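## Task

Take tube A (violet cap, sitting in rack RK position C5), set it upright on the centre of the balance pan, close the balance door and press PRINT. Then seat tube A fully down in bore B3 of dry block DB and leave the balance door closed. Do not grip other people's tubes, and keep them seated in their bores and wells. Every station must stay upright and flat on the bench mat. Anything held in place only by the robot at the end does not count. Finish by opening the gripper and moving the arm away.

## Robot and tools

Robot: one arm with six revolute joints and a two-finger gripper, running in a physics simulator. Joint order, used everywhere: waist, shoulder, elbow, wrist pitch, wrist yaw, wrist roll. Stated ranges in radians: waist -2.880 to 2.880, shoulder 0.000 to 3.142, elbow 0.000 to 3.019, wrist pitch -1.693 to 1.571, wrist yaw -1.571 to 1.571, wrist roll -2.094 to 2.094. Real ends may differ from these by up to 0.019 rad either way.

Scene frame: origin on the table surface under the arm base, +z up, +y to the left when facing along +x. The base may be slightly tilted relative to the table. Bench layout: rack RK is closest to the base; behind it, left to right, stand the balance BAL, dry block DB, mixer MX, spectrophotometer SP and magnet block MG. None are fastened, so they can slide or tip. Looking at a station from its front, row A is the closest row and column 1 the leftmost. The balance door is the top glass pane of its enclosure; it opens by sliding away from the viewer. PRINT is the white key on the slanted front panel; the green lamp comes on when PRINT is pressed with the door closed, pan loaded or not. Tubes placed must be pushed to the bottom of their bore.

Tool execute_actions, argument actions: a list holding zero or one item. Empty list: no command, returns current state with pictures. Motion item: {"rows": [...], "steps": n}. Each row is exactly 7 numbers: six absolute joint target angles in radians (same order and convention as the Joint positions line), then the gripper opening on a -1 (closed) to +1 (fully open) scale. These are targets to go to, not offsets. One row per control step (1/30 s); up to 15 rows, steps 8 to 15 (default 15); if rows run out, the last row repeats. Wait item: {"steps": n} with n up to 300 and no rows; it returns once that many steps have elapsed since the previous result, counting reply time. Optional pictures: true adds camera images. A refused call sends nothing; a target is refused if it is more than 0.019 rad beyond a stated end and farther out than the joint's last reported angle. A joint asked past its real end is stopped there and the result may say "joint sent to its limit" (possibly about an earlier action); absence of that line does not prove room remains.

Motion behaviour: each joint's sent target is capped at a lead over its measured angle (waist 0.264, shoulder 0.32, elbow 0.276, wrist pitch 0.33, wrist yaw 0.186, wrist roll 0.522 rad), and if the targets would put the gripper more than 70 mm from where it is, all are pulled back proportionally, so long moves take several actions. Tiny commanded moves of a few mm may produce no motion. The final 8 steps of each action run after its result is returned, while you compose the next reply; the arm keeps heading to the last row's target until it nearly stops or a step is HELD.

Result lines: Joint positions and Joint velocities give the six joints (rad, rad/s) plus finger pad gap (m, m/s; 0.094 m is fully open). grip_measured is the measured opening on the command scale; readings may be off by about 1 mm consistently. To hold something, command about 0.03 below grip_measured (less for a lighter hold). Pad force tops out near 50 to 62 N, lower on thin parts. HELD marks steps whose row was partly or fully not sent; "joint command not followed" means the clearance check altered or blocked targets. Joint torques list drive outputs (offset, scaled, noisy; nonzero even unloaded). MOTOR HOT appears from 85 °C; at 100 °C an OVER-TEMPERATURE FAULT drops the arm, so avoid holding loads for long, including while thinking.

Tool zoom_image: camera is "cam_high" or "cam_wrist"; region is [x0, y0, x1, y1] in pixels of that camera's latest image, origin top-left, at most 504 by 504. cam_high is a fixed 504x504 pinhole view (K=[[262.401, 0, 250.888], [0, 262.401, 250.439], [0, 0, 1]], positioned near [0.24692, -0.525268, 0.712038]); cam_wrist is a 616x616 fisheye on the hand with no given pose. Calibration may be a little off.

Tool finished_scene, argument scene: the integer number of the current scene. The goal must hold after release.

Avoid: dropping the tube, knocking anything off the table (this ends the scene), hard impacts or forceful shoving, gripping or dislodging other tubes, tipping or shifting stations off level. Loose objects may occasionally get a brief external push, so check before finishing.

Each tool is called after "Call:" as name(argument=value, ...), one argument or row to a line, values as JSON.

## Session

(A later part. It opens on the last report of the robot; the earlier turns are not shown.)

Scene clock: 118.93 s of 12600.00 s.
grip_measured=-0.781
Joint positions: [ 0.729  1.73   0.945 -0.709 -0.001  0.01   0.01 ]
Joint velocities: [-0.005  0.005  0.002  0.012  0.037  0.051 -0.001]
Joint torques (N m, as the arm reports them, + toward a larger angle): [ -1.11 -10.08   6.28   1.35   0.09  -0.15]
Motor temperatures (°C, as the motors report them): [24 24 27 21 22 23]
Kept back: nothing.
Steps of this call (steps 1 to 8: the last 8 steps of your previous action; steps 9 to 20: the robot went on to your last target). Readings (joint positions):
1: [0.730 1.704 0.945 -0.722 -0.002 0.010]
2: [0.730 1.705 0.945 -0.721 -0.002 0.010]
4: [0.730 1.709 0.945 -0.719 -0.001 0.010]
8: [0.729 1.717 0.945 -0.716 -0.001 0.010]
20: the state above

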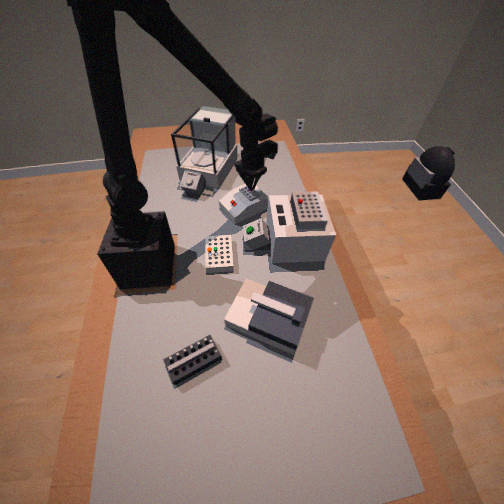

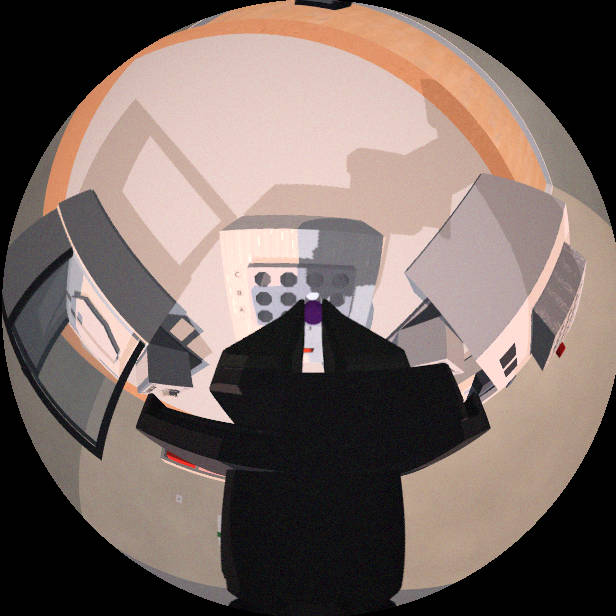

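Release, lift, close, press on cap.

Call:
execute_actions(
  actions=[
    {"rows":[[0.716,1.735,0.955,-0.705,0,0,-0.82],[0.716,1.73,0.955,-0.708,0,0,-0.82],[0.716,1.73,0.955,-0.708,0,0,-0.7],[0.716,1.73,0.955,-0.708,0,0,-0.6],[0.716,1.73,0.955,-0.708,0,0,-0.6],[0.716,1.715,0.955,-0.71,0,0,-0.6],[0.716,1.70,0.955,-0.715,0,0,-0.6],[0.716,1.69,0.955,-0.72,0,0,-0.6],[0.716,1.68,0.955,-0.725,0,0,-0.6],[0.716,1.67,0.955,-0.73,0,0,-0.6],[0.716,1.66,0.955,-0.735,0,0,-0.6],[0.716,1.655,0.955,-0.74,0,0,-0.6]]},
  ],
)

Call:
execute_actions(
  actions=[
    {"steps":20},
  ],
  pictures=true,
)

Scene clock: 119.50 s of 12600.00 s.
grip_measured=-0.603
Joint positions: [ 0.729  1.73   0.945 -0.711  0.     0.01   0.019]
Joint velocities: [-0.005 -0.034 -0.017  0.012 -0.007 -0.022  0.002]
Joint torques (N m, as the arm reports them, + toward a larger angle): [ -0.78 -14.24   6.26  -0.18   0.07  -0.15]
Motor temperatures (°C, as the motors report them): [24 24 27 21 22 23]
Steps of this call (steps 1 to 10: the robot went on to your last target; steps 11 to 17: the first 7 steps of this action). Readings (joint positions):
11: [0.729 1.730 0.945 -0.710 -0.001 0.010]
12: [0.729 1.730 0.945 -0.711 -0.001 0.010]
14: [0.729 1.730 0.945 -0.711 0.000 0.010]
17: the state above

Scene clock: 120.17 s of 12600.00 s.
grip_measured=-0.603
Joint positions: [ 0.729  1.663  0.945 -0.731  0.     0.01   0.019]
Joint velocities: [-0.005  0.005  0.007  0.002 -0.007 -0.037 -0.   ]
Joint torques (N m, as the arm reports them, + toward a larger angle): [ -1.07 -12.56   6.73  -0.22   0.07  -0.15]
Motor temperatures (°C, as the motors report them): [24 24 27 21 22 23]
Kept back: nothing.
Steps of this call (steps 1 to 8: the last 8 steps of your previous action; steps 9 to 20: the robot went on to your last target). Readings (joint positions):
1: [0.729 1.728 0.945 -0.711 0.000 0.010]
2: [0.729 1.725 0.945 -0.713 0.000 0.010]
4: [0.729 1.711 0.945 -0.719 0.000 0.010]
8: [0.729 1.675 0.945 -0.729 0.000 0.010]
20: the state above

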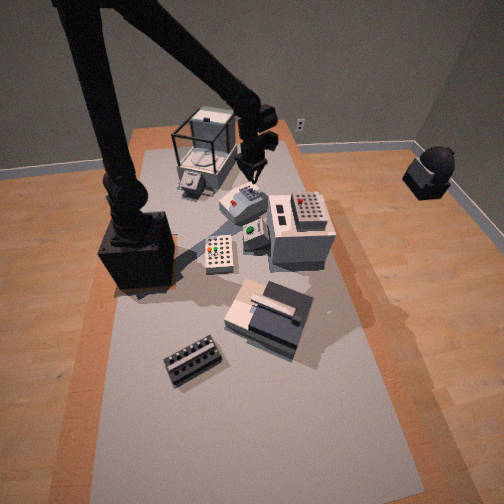

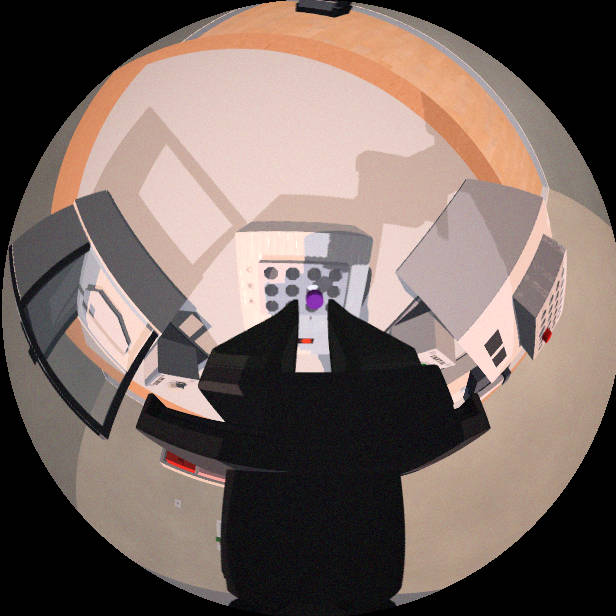

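Call:
execute_actions(
  actions=[
    {"rows":[[0.716,1.655,0.955,-0.73,0,0,-0.8],[0.716,1.655,0.955,-0.72,0,0,-1],[0.716,1.655,0.955,-0.715,0,0,-1],[0.716,1.67,0.955,-0.712,0,0,-1],[0.716,1.68,0.955,-0.71,0,0,-1],[0.716,1.687,0.955,-0.707,0,0,-1],[0.716,1.694,0.955,-0.704,0,0,-1],[0.716,1.70,0.955,-0.70,0,0,-1],[0.716,1.707,0.955,-0.698,0,0,-1],[0.716,1.714,0.955,-0.696,0,0,-1],[0.716,1.72,0.955,-0.694,0,0,-1],[0.716,1.727,0.955,-0.692,0,0,-1],[0.716,1.734,0.955,-0.69,0,0,-1],[0.716,1.74,0.955,-0.69,0,0,-1],[0.716,1.75,0.95,-0.69,0,0,-1]]},
  ],
)

Call:
execute_actions(
  actions=[
    {"steps":22},
  ],
  pictures=true,
)

Scene clock: 120.93 s of 12600.00 s.
grip_measured=-0.982
Joint positions: [ 0.729  1.669  0.945 -0.721  0.     0.01   0.001]
Joint velocities: [-0.005  0.132  0.002  0.081 -0.066 -0.037  0.   ]
Joint torques (N m, as the arm reports them, + toward a larger angle): [ -1.04 -10.51   6.76   0.53   0.06  -0.15]
Motor temperatures (°C, as the motors report them): [24 25 27 21 22 23]
Steps of this call (steps 1 to 15: the robot went on to your last target; step 16: nothing new was sent; steps 17 to 23: the first 7 steps of this action). Readings (joint positions):
17: [0.729 1.663 0.945 -0.731 0.000 0.010]
18: [0.729 1.663 0.945 -0.731 0.000 0.010]
20: [0.729 1.663 0.945 -0.729 0.000 0.010]
23: the state above

Scene clock: 121.67 s of 12600.00 s.
grip_measured=-0.983
Joint positions: [ 0.729  1.726  0.948 -0.697 -0.     0.01   0.001]
Joint velocities: [-0.005 -0.005 -0.012 -0.017 -0.051 -0.051 -0.   ]
Joint torques (N m, as the arm reports them, + toward a larger angle): [ -1.15 -10.13   5.75   0.35   0.06  -0.15]
Motor temperatures (°C, as the motors report them): [24 25 27 21 22 23]
Kept back: nothing.
Steps of this call (steps 1 to 8: the last 8 steps of your previous action; steps 9 to 22: the robot went on to your last target). Readings (joint positions):
1: [0.729 1.674 0.945 -0.718 0.000 0.010]
2: [0.729 1.681 0.945 -0.715 0.000 0.010]
4: [0.729 1.697 0.945 -0.710 0.000 0.010]
8: [0.729 1.726 0.947 -0.704 0.000 0.010]
22: the state above

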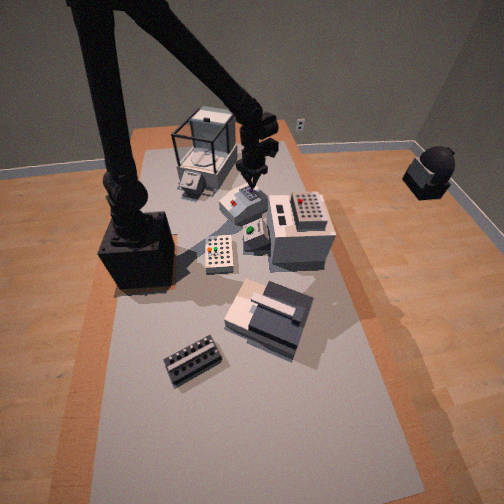

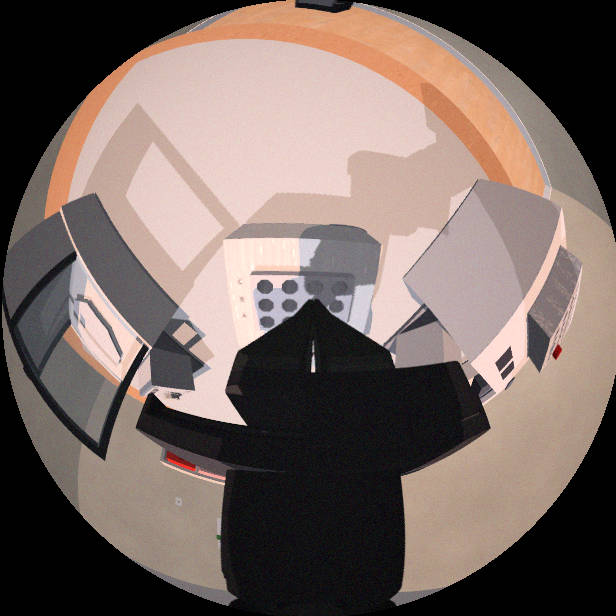

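Brief firmer push, then go close the door.

Call:
execute_actions(
  actions=[
    {"rows":[[0.716,1.76,0.94,-0.70,0,0,-1],[0.716,1.77,0.93,-0.70,0,0,-1],[0.716,1.775,0.925,-0.70,0,0,-1],[0.716,1.775,0.925,-0.70,0,0,-1],[0.716,1.775,0.925,-0.70,0,0,-1],[0.716,1.775,0.925,-0.70,0,0,-1],[0.716,1.775,0.925,-0.70,0,0,-1],[0.716,1.74,0.96,-0.70,0,0,-1],[0.716,1.71,0.99,-0.72,0,0,-1],[0.716,1.69,1.02,-0.76,0,0,-1],[0.716,1.67,1.06,-0.8,0,0,-1],[0.716,1.65,1.1,-0.85,0,0,-1],[0.716,1.63,1.14,-0.9,0,0,-1],[0.716,1.61,1.18,-0.95,0,0,-1],[0.716,1.59,1.22,-1.0,0,0,-1]]},
  ],
)

Call:
execute_actions(
  actions=[
    {"rows":[[0.72,1.58,1.26,-1.05,0,0,-1],[0.72,1.57,1.3,-1.1,0,0,-1],[0.72,1.56,1.34,-1.14,0,0,-1],[0.72,1.55,1.38,-1.18,0,0,-1],[0.74,1.55,1.4,-1.2,0,0,-1],[0.77,1.55,1.4,-1.2,0,0,-1],[0.81,1.55,1.4,-1.2,0,0,-1],[0.85,1.55,1.4,-1.2,0,0,-1],[0.89,1.55,1.4,-1.2,0,0,-1],[0.93,1.55,1.4,-1.2,0,0,-1],[0.97,1.55,1.4,-1.2,0,0,-1],[1.01,1.55,1.4,-1.2,0,0,-1],[1.05,1.55,1.4,-1.2,0,0,-1],[1.09,1.55,1.4,-1.2,0,0,-1],[1.13,1.55,1.4,-1.2,0,0,-1]]},
  ],
  pictures=true,
)

Call:
execute_actions(
  actions=[
    {"rows":[[1.17,1.56,1.41,-1.2,0,0,-1],[1.2,1.575,1.42,-1.2,0,0,-1],[1.23,1.59,1.43,-1.2,0,0,-1],[1.26,1.605,1.445,-1.19,0,0,-1],[1.28,1.62,1.46,-1.19,0,0,-1],[1.3,1.635,1.475,-1.19,0,0,-1],[1.315,1.65,1.49,-1.18,0,0,-1],[1.325,1.665,1.505,-1.18,0,0,-1],[1.33,1.68,1.52,-1.18,0,0,-1],[1.33,1.695,1.535,-1.18,0,0,-1],[1.33,1.71,1.55,-1.18,0,0,-1],[1.33,1.725,1.565,-1.18,0,0,-1],[1.33,1.74,1.575,-1.18,0,0,-1],[1.33,1.755,1.585,-1.18,0,0,-1]]},
  ],
)

Call:
execute_actions(
  actions=[
    {"rows":[[1.33,1.755,1.585,-1.18,0,0,-1],[1.33,1.755,1.585,-1.18,0,0,-1],[1.33,1.755,1.585,-1.18,0,0,-1],[1.33,1.76,1.57,-1.17,0,0,-1],[1.33,1.765,1.56,-1.16,0,0,-1],[1.33,1.77,1.55,-1.15,0,0,-1],[1.33,1.776,1.54,-1.14,0,0,-1],[1.33,1.782,1.53,-1.13,0,0,-1],[1.33,1.788,1.52,-1.12,0,0,-1],[1.33,1.794,1.51,-1.11,0,0,-1],[1.33,1.8,1.5,-1.1,0,0,-1]]},
  ],
)

Call:
execute_actions(
  actions=[
    {"steps":20},
  ],
  pictures=true,
)

Scene clock: 124.33 s of 12600.00 s.
grip_measured=-0.983
Joint positions: [ 0.729  1.728  0.948 -0.697 -0.     0.01   0.001]
Joint velocities: [-0.005 -0.005  0.012 -0.012 -0.037 -0.022 -0.001]
Joint torques (N m, as the arm reports them, + toward a larger angle): [-1.12 -8.42  3.93  0.    0.07 -0.15]
Motor temperatures (°C, as the motors report them): [24 25 27 21 22 23]
Steps of this call (steps 1 to 15: the robot went on to your last target; steps 16 to 73: nothing new was sent; steps 74 to 80: the first 7 steps of this action). Readings (joint positions):
74: [0.729 1.726 0.948 -0.697 -0.000 0.010]
75: [0.729 1.727 0.948 -0.697 -0.000 0.010]
77: [0.729 1.728 0.948 -0.697 -0.000 0.010]
80: the state above

Scene clock: 124.83 s of 12600.00 s.
grip_measured=-0.983
Joint positions: [ 0.731  1.628  1.222 -1.074  0.     0.01   0.001]
Joint velocities: [ 0.073 -0.288  0.784 -0.759 -0.051  0.037 -0.001]
Joint torques (N m, as the arm reports them, + toward a larger angle): [  2.31 -14.83  10.48   0.01   0.06  -0.1 ]
Motor temperatures (°C, as the motors report them): [24 25 27 21 22 23]
Steps of this call (steps 1 to 8: the last 8 steps of your previous action; steps 9 to 15: the first 7 steps of this action). Readings (joint positions):
9: [0.729 1.689 1.061 -0.890 -0.000 0.010]
10: [0.729 1.678 1.085 -0.922 -0.000 0.010]
12: [0.729 1.658 1.138 -0.986 -0.000 0.010]
15: the state above

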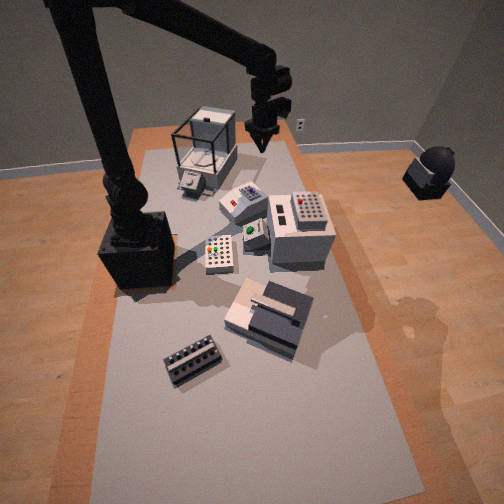

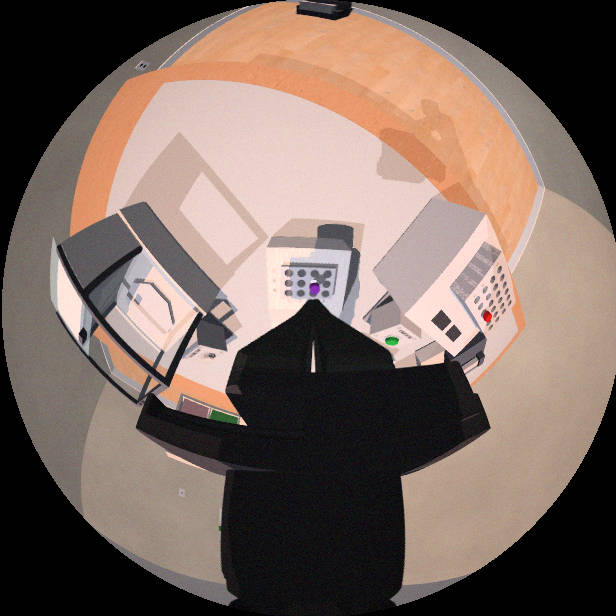

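Scene clock: 125.33 s of 12600.00 s.
grip_measured=-0.983
Joint positions: [ 1.221  1.599  1.375 -1.177  0.002  0.01   0.001]
Joint velocities: [ 1.187  0.435  0.54  -0.007 -0.007  0.022  0.   ]
Joint torques (N m, as the arm reports them, + toward a larger angle): [  0.02 -12.62  12.51   0.11  -0.02  -0.13]
Motor temperatures (°C, as the motors report them): [24 25 27 21 22 23]
Steps of this call (steps 1 to 8: the last 8 steps of your previous action; steps 9 to 15: the first 7 steps of this action). Readings (joint positions):
9: [0.959 1.564 1.331 -1.163 0.003 0.010]
10: [1.002 1.564 1.334 -1.166 0.003 0.010]
12: [1.091 1.570 1.339 -1.171 0.003 0.010]
15: the state above

Scene clock: 125.83 s of 12600.00 s.
grip_measured=-0.983
Joint positions: [ 1.34   1.769  1.536 -1.169 -0.002  0.01   0.001]
Joint velocities: [-0.034  0.034 -0.046  0.217  0.051 -0.007  0.   ]
Joint torques (N m, as the arm reports them, + toward a larger angle): [ -0.54 -15.48   8.17   0.58   0.13  -0.16]
Motor temperatures (°C, as the motors report them): [24 25 27 21 22 23]
Steps of this call (steps 1 to 8: the last 8 steps of your previous action; steps 9 to 15: the first 7 steps of this action). Readings (joint positions):
9: [1.360 1.747 1.536 -1.177 -0.004 0.010]
10: [1.356 1.754 1.536 -1.177 -0.003 0.010]
12: [1.348 1.763 1.536 -1.177 -0.002 0.010]
15: the state above

Scene clock: 126.50 s of 12600.00 s.
grip_measured=-0.983
Joint positions: [ 1.339  1.792  1.494 -1.111 -0.002  0.01   0.001]
Joint velocities: [-0.005 -0.015  0.012  0.007 -0.022  0.007  0.001]
Joint torques (N m, as the arm reports them, + toward a larger angle): [ -0.57 -15.56   8.08   0.47   0.1   -0.16]
Motor temperatures (°C, as the motors report them): [24 25 27 21 22 23]
Kept back: nothing.
Steps of this call (steps 1 to 8: the last 8 steps of your previous action; steps 9 to 20: the robot went on to your last target). Readings (joint positions):
1: [1.339 1.770 1.534 -1.160 -0.002 0.010]
2: [1.339 1.771 1.530 -1.150 -0.002 0.010]
4: [1.339 1.773 1.517 -1.130 -0.002 0.010]
8: [1.339 1.791 1.495 -1.116 -0.002 0.010]
20: the state above

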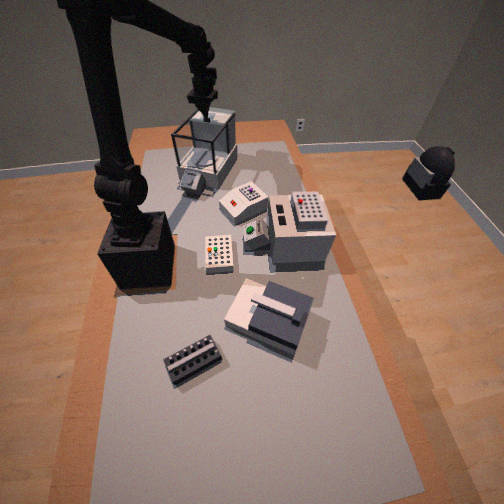

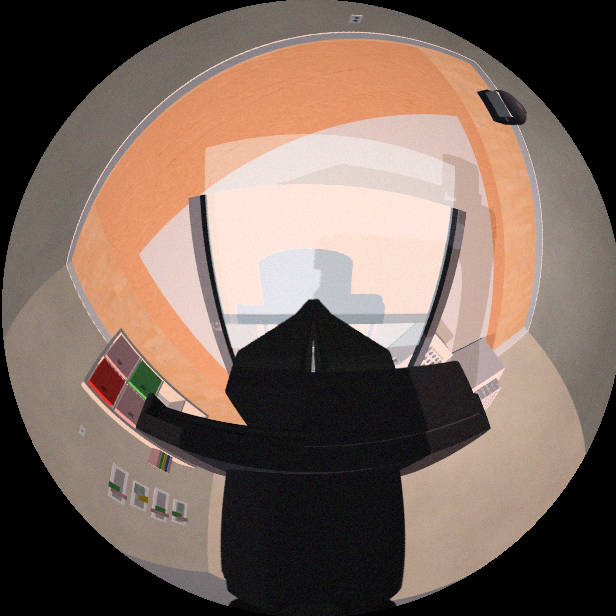

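Call:
execute_actions(
  actions=[
    {"rows":[[1.315,1.789,1.487,-1.097,0,0,-1],[1.31,1.777,1.473,-1.095,0,0,-1],[1.31,1.766,1.46,-1.092,0,0,-1],[1.31,1.755,1.447,-1.089,0,0,-1],[1.31,1.743,1.433,-1.087,0,0,-1],[1.31,1.732,1.42,-1.084,0,0,-1],[1.31,1.721,1.407,-1.081,0,0,-1],[1.31,1.709,1.393,-1.079,0,0,-1],[1.31,1.698,1.38,-1.076,0,0,-1],[1.31,1.687,1.367,-1.073,0,0,-1],[1.31,1.675,1.353,-1.071,0,0,-1],[1.31,1.664,1.34,-1.068,0,0,-1],[1.31,1.653,1.327,-1.065,0,0,-1],[1.31,1.641,1.313,-1.063,0,0,-1],[1.31,1.63,1.3,-1.06,0,0,-1]]},
  ],
)

Call:
execute_actions(
  actions=[
    {"rows":[[1.31,1.619,1.286,-1.058,0,0,-1],[1.31,1.607,1.272,-1.056,0,0,-1],[1.31,1.596,1.258,-1.054,0,0,-1],[1.31,1.585,1.244,-1.052,0,0,-1],[1.31,1.573,1.23,-1.05,0,0,-1],[1.31,1.562,1.216,-1.048,0,0,-1],[1.31,1.551,1.202,-1.046,0,0,-1],[1.31,1.539,1.188,-1.044,0,0,-1],[1.31,1.528,1.174,-1.042,0,0,-1],[1.31,1.517,1.16,-1.04,0,0,-1],[1.31,1.505,1.146,-1.038,0,0,-1],[1.31,1.494,1.132,-1.036,0,0,-1],[1.31,1.483,1.118,-1.034,0,0,-1],[1.31,1.471,1.104,-1.032,0,0,-1],[1.31,1.46,1.09,-1.03,0,0,-1]]},
  ],
)

Call:
execute_actions(
  actions=[
    {"rows":[[1.31,1.46,1.09,-1.03,0,0,-1],[1.31,1.46,1.09,-1.03,0,0,-1],[1.31,1.455,1.085,-1.03,0,0,-1],[1.31,1.45,1.08,-1.03,0,0,-1],[1.31,1.445,1.075,-1.03,0,0,-1]]},
  ],
)

Call:
execute_actions(
  actions=[
    {"steps":15},
  ],
)

Call:
execute_actions(
  actions=[
    {"rows":[[1.31,1.46,1.11,-1.03,0,0,-1],[1.31,1.46,1.13,-1.04,0,0,-1],[1.31,1.46,1.15,-1.05,0,0,-1],[1.31,1.45,1.17,-1.06,0,0,-1],[1.31,1.44,1.19,-1.07,0,0,-1],[1.31,1.43,1.2,-1.08,0,0,-1],[1.31,1.41,1.2,-1.08,0,0,-1],[1.31,1.39,1.2,-1.08,0,0,-1],[1.31,1.37,1.2,-1.08,0,0,-1],[1.31,1.35,1.2,-1.08,0,0,-1],[1.31,1.33,1.2,-1.08,0,0,-1]]},
  ],
)

Call:
execute_actions(
  actions=[
    {"steps":20},
  ],
  pictures=true,
)

Scene clock: 127.47 s of 12600.00 s.
grip_measured=-0.983
Joint positions: [ 1.33   1.755  1.438 -1.087 -0.002  0.01   0.001]
Joint velocities: [-0.063 -0.298 -0.393  0.085  0.051 -0.037  0.   ]
Joint torques (N m, as the arm reports them, + toward a larger angle): [ -0.95 -16.77   7.15   0.09   0.12  -0.16]
Motor temperatures (°C, as the motors report them): [24 25 27 21 22 23]
Steps of this call (steps 1 to 15: the robot went on to your last target; steps 16 to 22: nothing new was sent; steps 23 to 29: the first 7 steps of this action). Readings (joint positions):
23: [1.339 1.792 1.493 -1.110 -0.002 0.010]
24: [1.338 1.791 1.491 -1.108 -0.002 0.010]
26: [1.336 1.782 1.478 -1.100 -0.002 0.010]
29: the state above

Scene clock: 127.97 s of 12600.00 s.
grip_measured=-0.983
Joint positions: [ 1.325  1.589  1.228 -1.051 -0.002  0.01   0.001]
Joint velocities: [-0.005 -0.347 -0.393  0.051 -0.022  0.066  0.   ]
Joint torques (N m, as the arm reports them, + toward a larger angle): [ -0.86 -14.18   7.21   0.13   0.1   -0.16]
Motor temperatures (°C, as the motors report them): [24 25 27 21 22 23]
Steps of this call (steps 1 to 8: the last 8 steps of your previous action; steps 9 to 15: the first 7 steps of this action). Readings (joint positions):
9: [1.325 1.661 1.310 -1.065 -0.002 0.010]
10: [1.325 1.649 1.296 -1.062 -0.002 0.010]
12: [1.325 1.626 1.269 -1.058 -0.002 0.010]
15: the state above

Scene clock: 128.47 s of 12600.00 s.
grip_measured=-0.983
Joint positions: [ 1.325  1.46   1.084 -1.027 -0.002  0.01   0.001]
Joint velocities: [-0.005 -0.054 -0.032  0.007 -0.037 -0.022 -0.   ]
Joint torques (N m, as the arm reports them, + toward a larger angle): [ -0.85 -12.09   6.84  -0.01   0.1   -0.16]
Motor temperatures (°C, as the motors report them): [24 25 27 21 22 23]
Steps of this call (steps 1 to 8: the last 8 steps of your previous action; steps 9 to 15: the first 7 steps of this action). Readings (joint positions):
9: [1.325 1.485 1.105 -1.034 -0.002 0.010]
10: [1.325 1.476 1.096 -1.034 -0.002 0.010]
12: [1.325 1.467 1.089 -1.030 -0.002 0.010]
15: the state above

Scene clock: 128.97 s of 12600.00 s.
grip_measured=-0.983
Joint positions: [ 1.325  1.458  1.083 -1.027 -0.002  0.01   0.001]
Joint velocities: [-0.024 -0.024  0.012 -0.012  0.022  0.007 -0.001]
Joint torques (N m, as the arm reports them, + toward a larger angle): [ -0.82 -12.1    6.83   0.08   0.1   -0.15]
Motor temperatures (°C, as the motors report them): [24 25 27 21 22 23]
Kept back: nothing.
Steps of this call (steps 1 to 8: the last 8 steps of your previous action; steps 9 to 15: the robot went on to your last target). Readings (joint positions):
1: [1.325 1.459 1.083 -1.027 -0.002 0.010]
2: [1.325 1.458 1.083 -1.027 -0.002 0.010]
4: [1.325 1.458 1.083 -1.027 -0.002 0.010]
8: [1.325 1.458 1.083 -1.027 -0.002 0.010]
15: the state above
The arm was judged still, so your last target was given up. Only a new action makes it travel on or press farther. Fingers that are still opening or closing keep moving.

Scene clock: 129.20 s of 12600.00 s.
grip_measured=-0.983
Joint positions: [ 1.325  1.457  1.121 -1.064 -0.002  0.01   0.001]
Joint velocities: [-0.005 -0.073  0.325 -0.159 -0.007  0.022 -0.001]
Joint torques (N m, as the arm reports them, + toward a larger angle): [ -0.85 -14.34  11.82  -0.02   0.1   -0.16]
Motor temperatures (°C, as the motors report them): [24 25 27 21 22 23]
Steps of this call (steps 1 to 7: the first 7 steps of this action). Readings (joint positions):
1: [1.325 1.458 1.083 -1.027 -0.002 0.010]
2: [1.325 1.458 1.084 -1.027 -0.002 0.010]
4: [1.325 1.458 1.090 -1.037 -0.002 0.010]
7: the state above

Scene clock: 129.87 s of 12600.00 s.
grip_measured=-0.983
Joint positions: [ 1.325  1.325  1.16  -1.073 -0.002  0.01   0.001]
Joint velocities: [-0.005 -0.005 -0.007  0.007  0.037 -0.007  0.001]
Joint torques (N m, as the arm reports them, + toward a larger angle): [-0.83 -9.64 11.24  0.19  0.1  -0.16]
Motor temperatures (°C, as the motors report them): [24 25 27 21 22 23]
Kept back: nothing.
Steps of this call (steps 1 to 8: the last 8 steps of your previous action; steps 9 to 20: the robot went on to your last target). Readings (joint positions):
1: [1.325 1.452 1.131 -1.067 -0.002 0.010]
2: [1.325 1.442 1.138 -1.067 -0.002 0.010]
4: [1.325 1.408 1.142 -1.067 -0.002 0.010]
8: [1.325 1.335 1.149 -1.072 -0.002 0.010]
20: the state above

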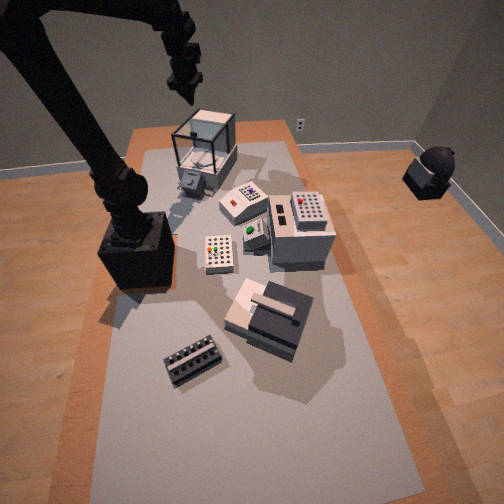

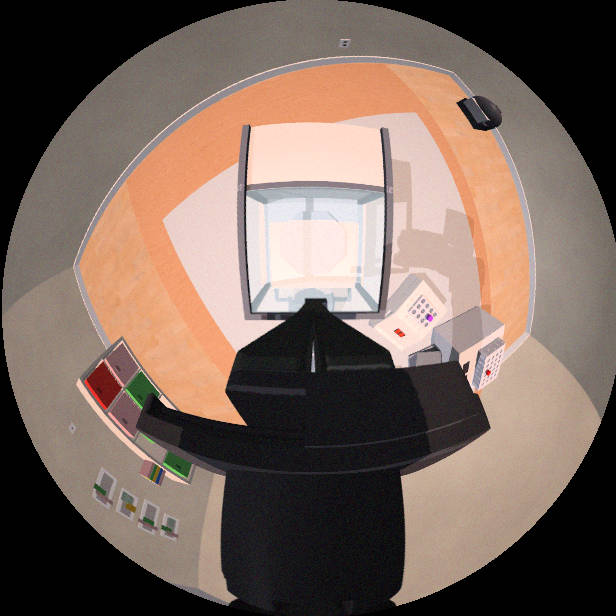

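Call:
finished_scene(
  scene=1,
)

The scene is finished: the task was done.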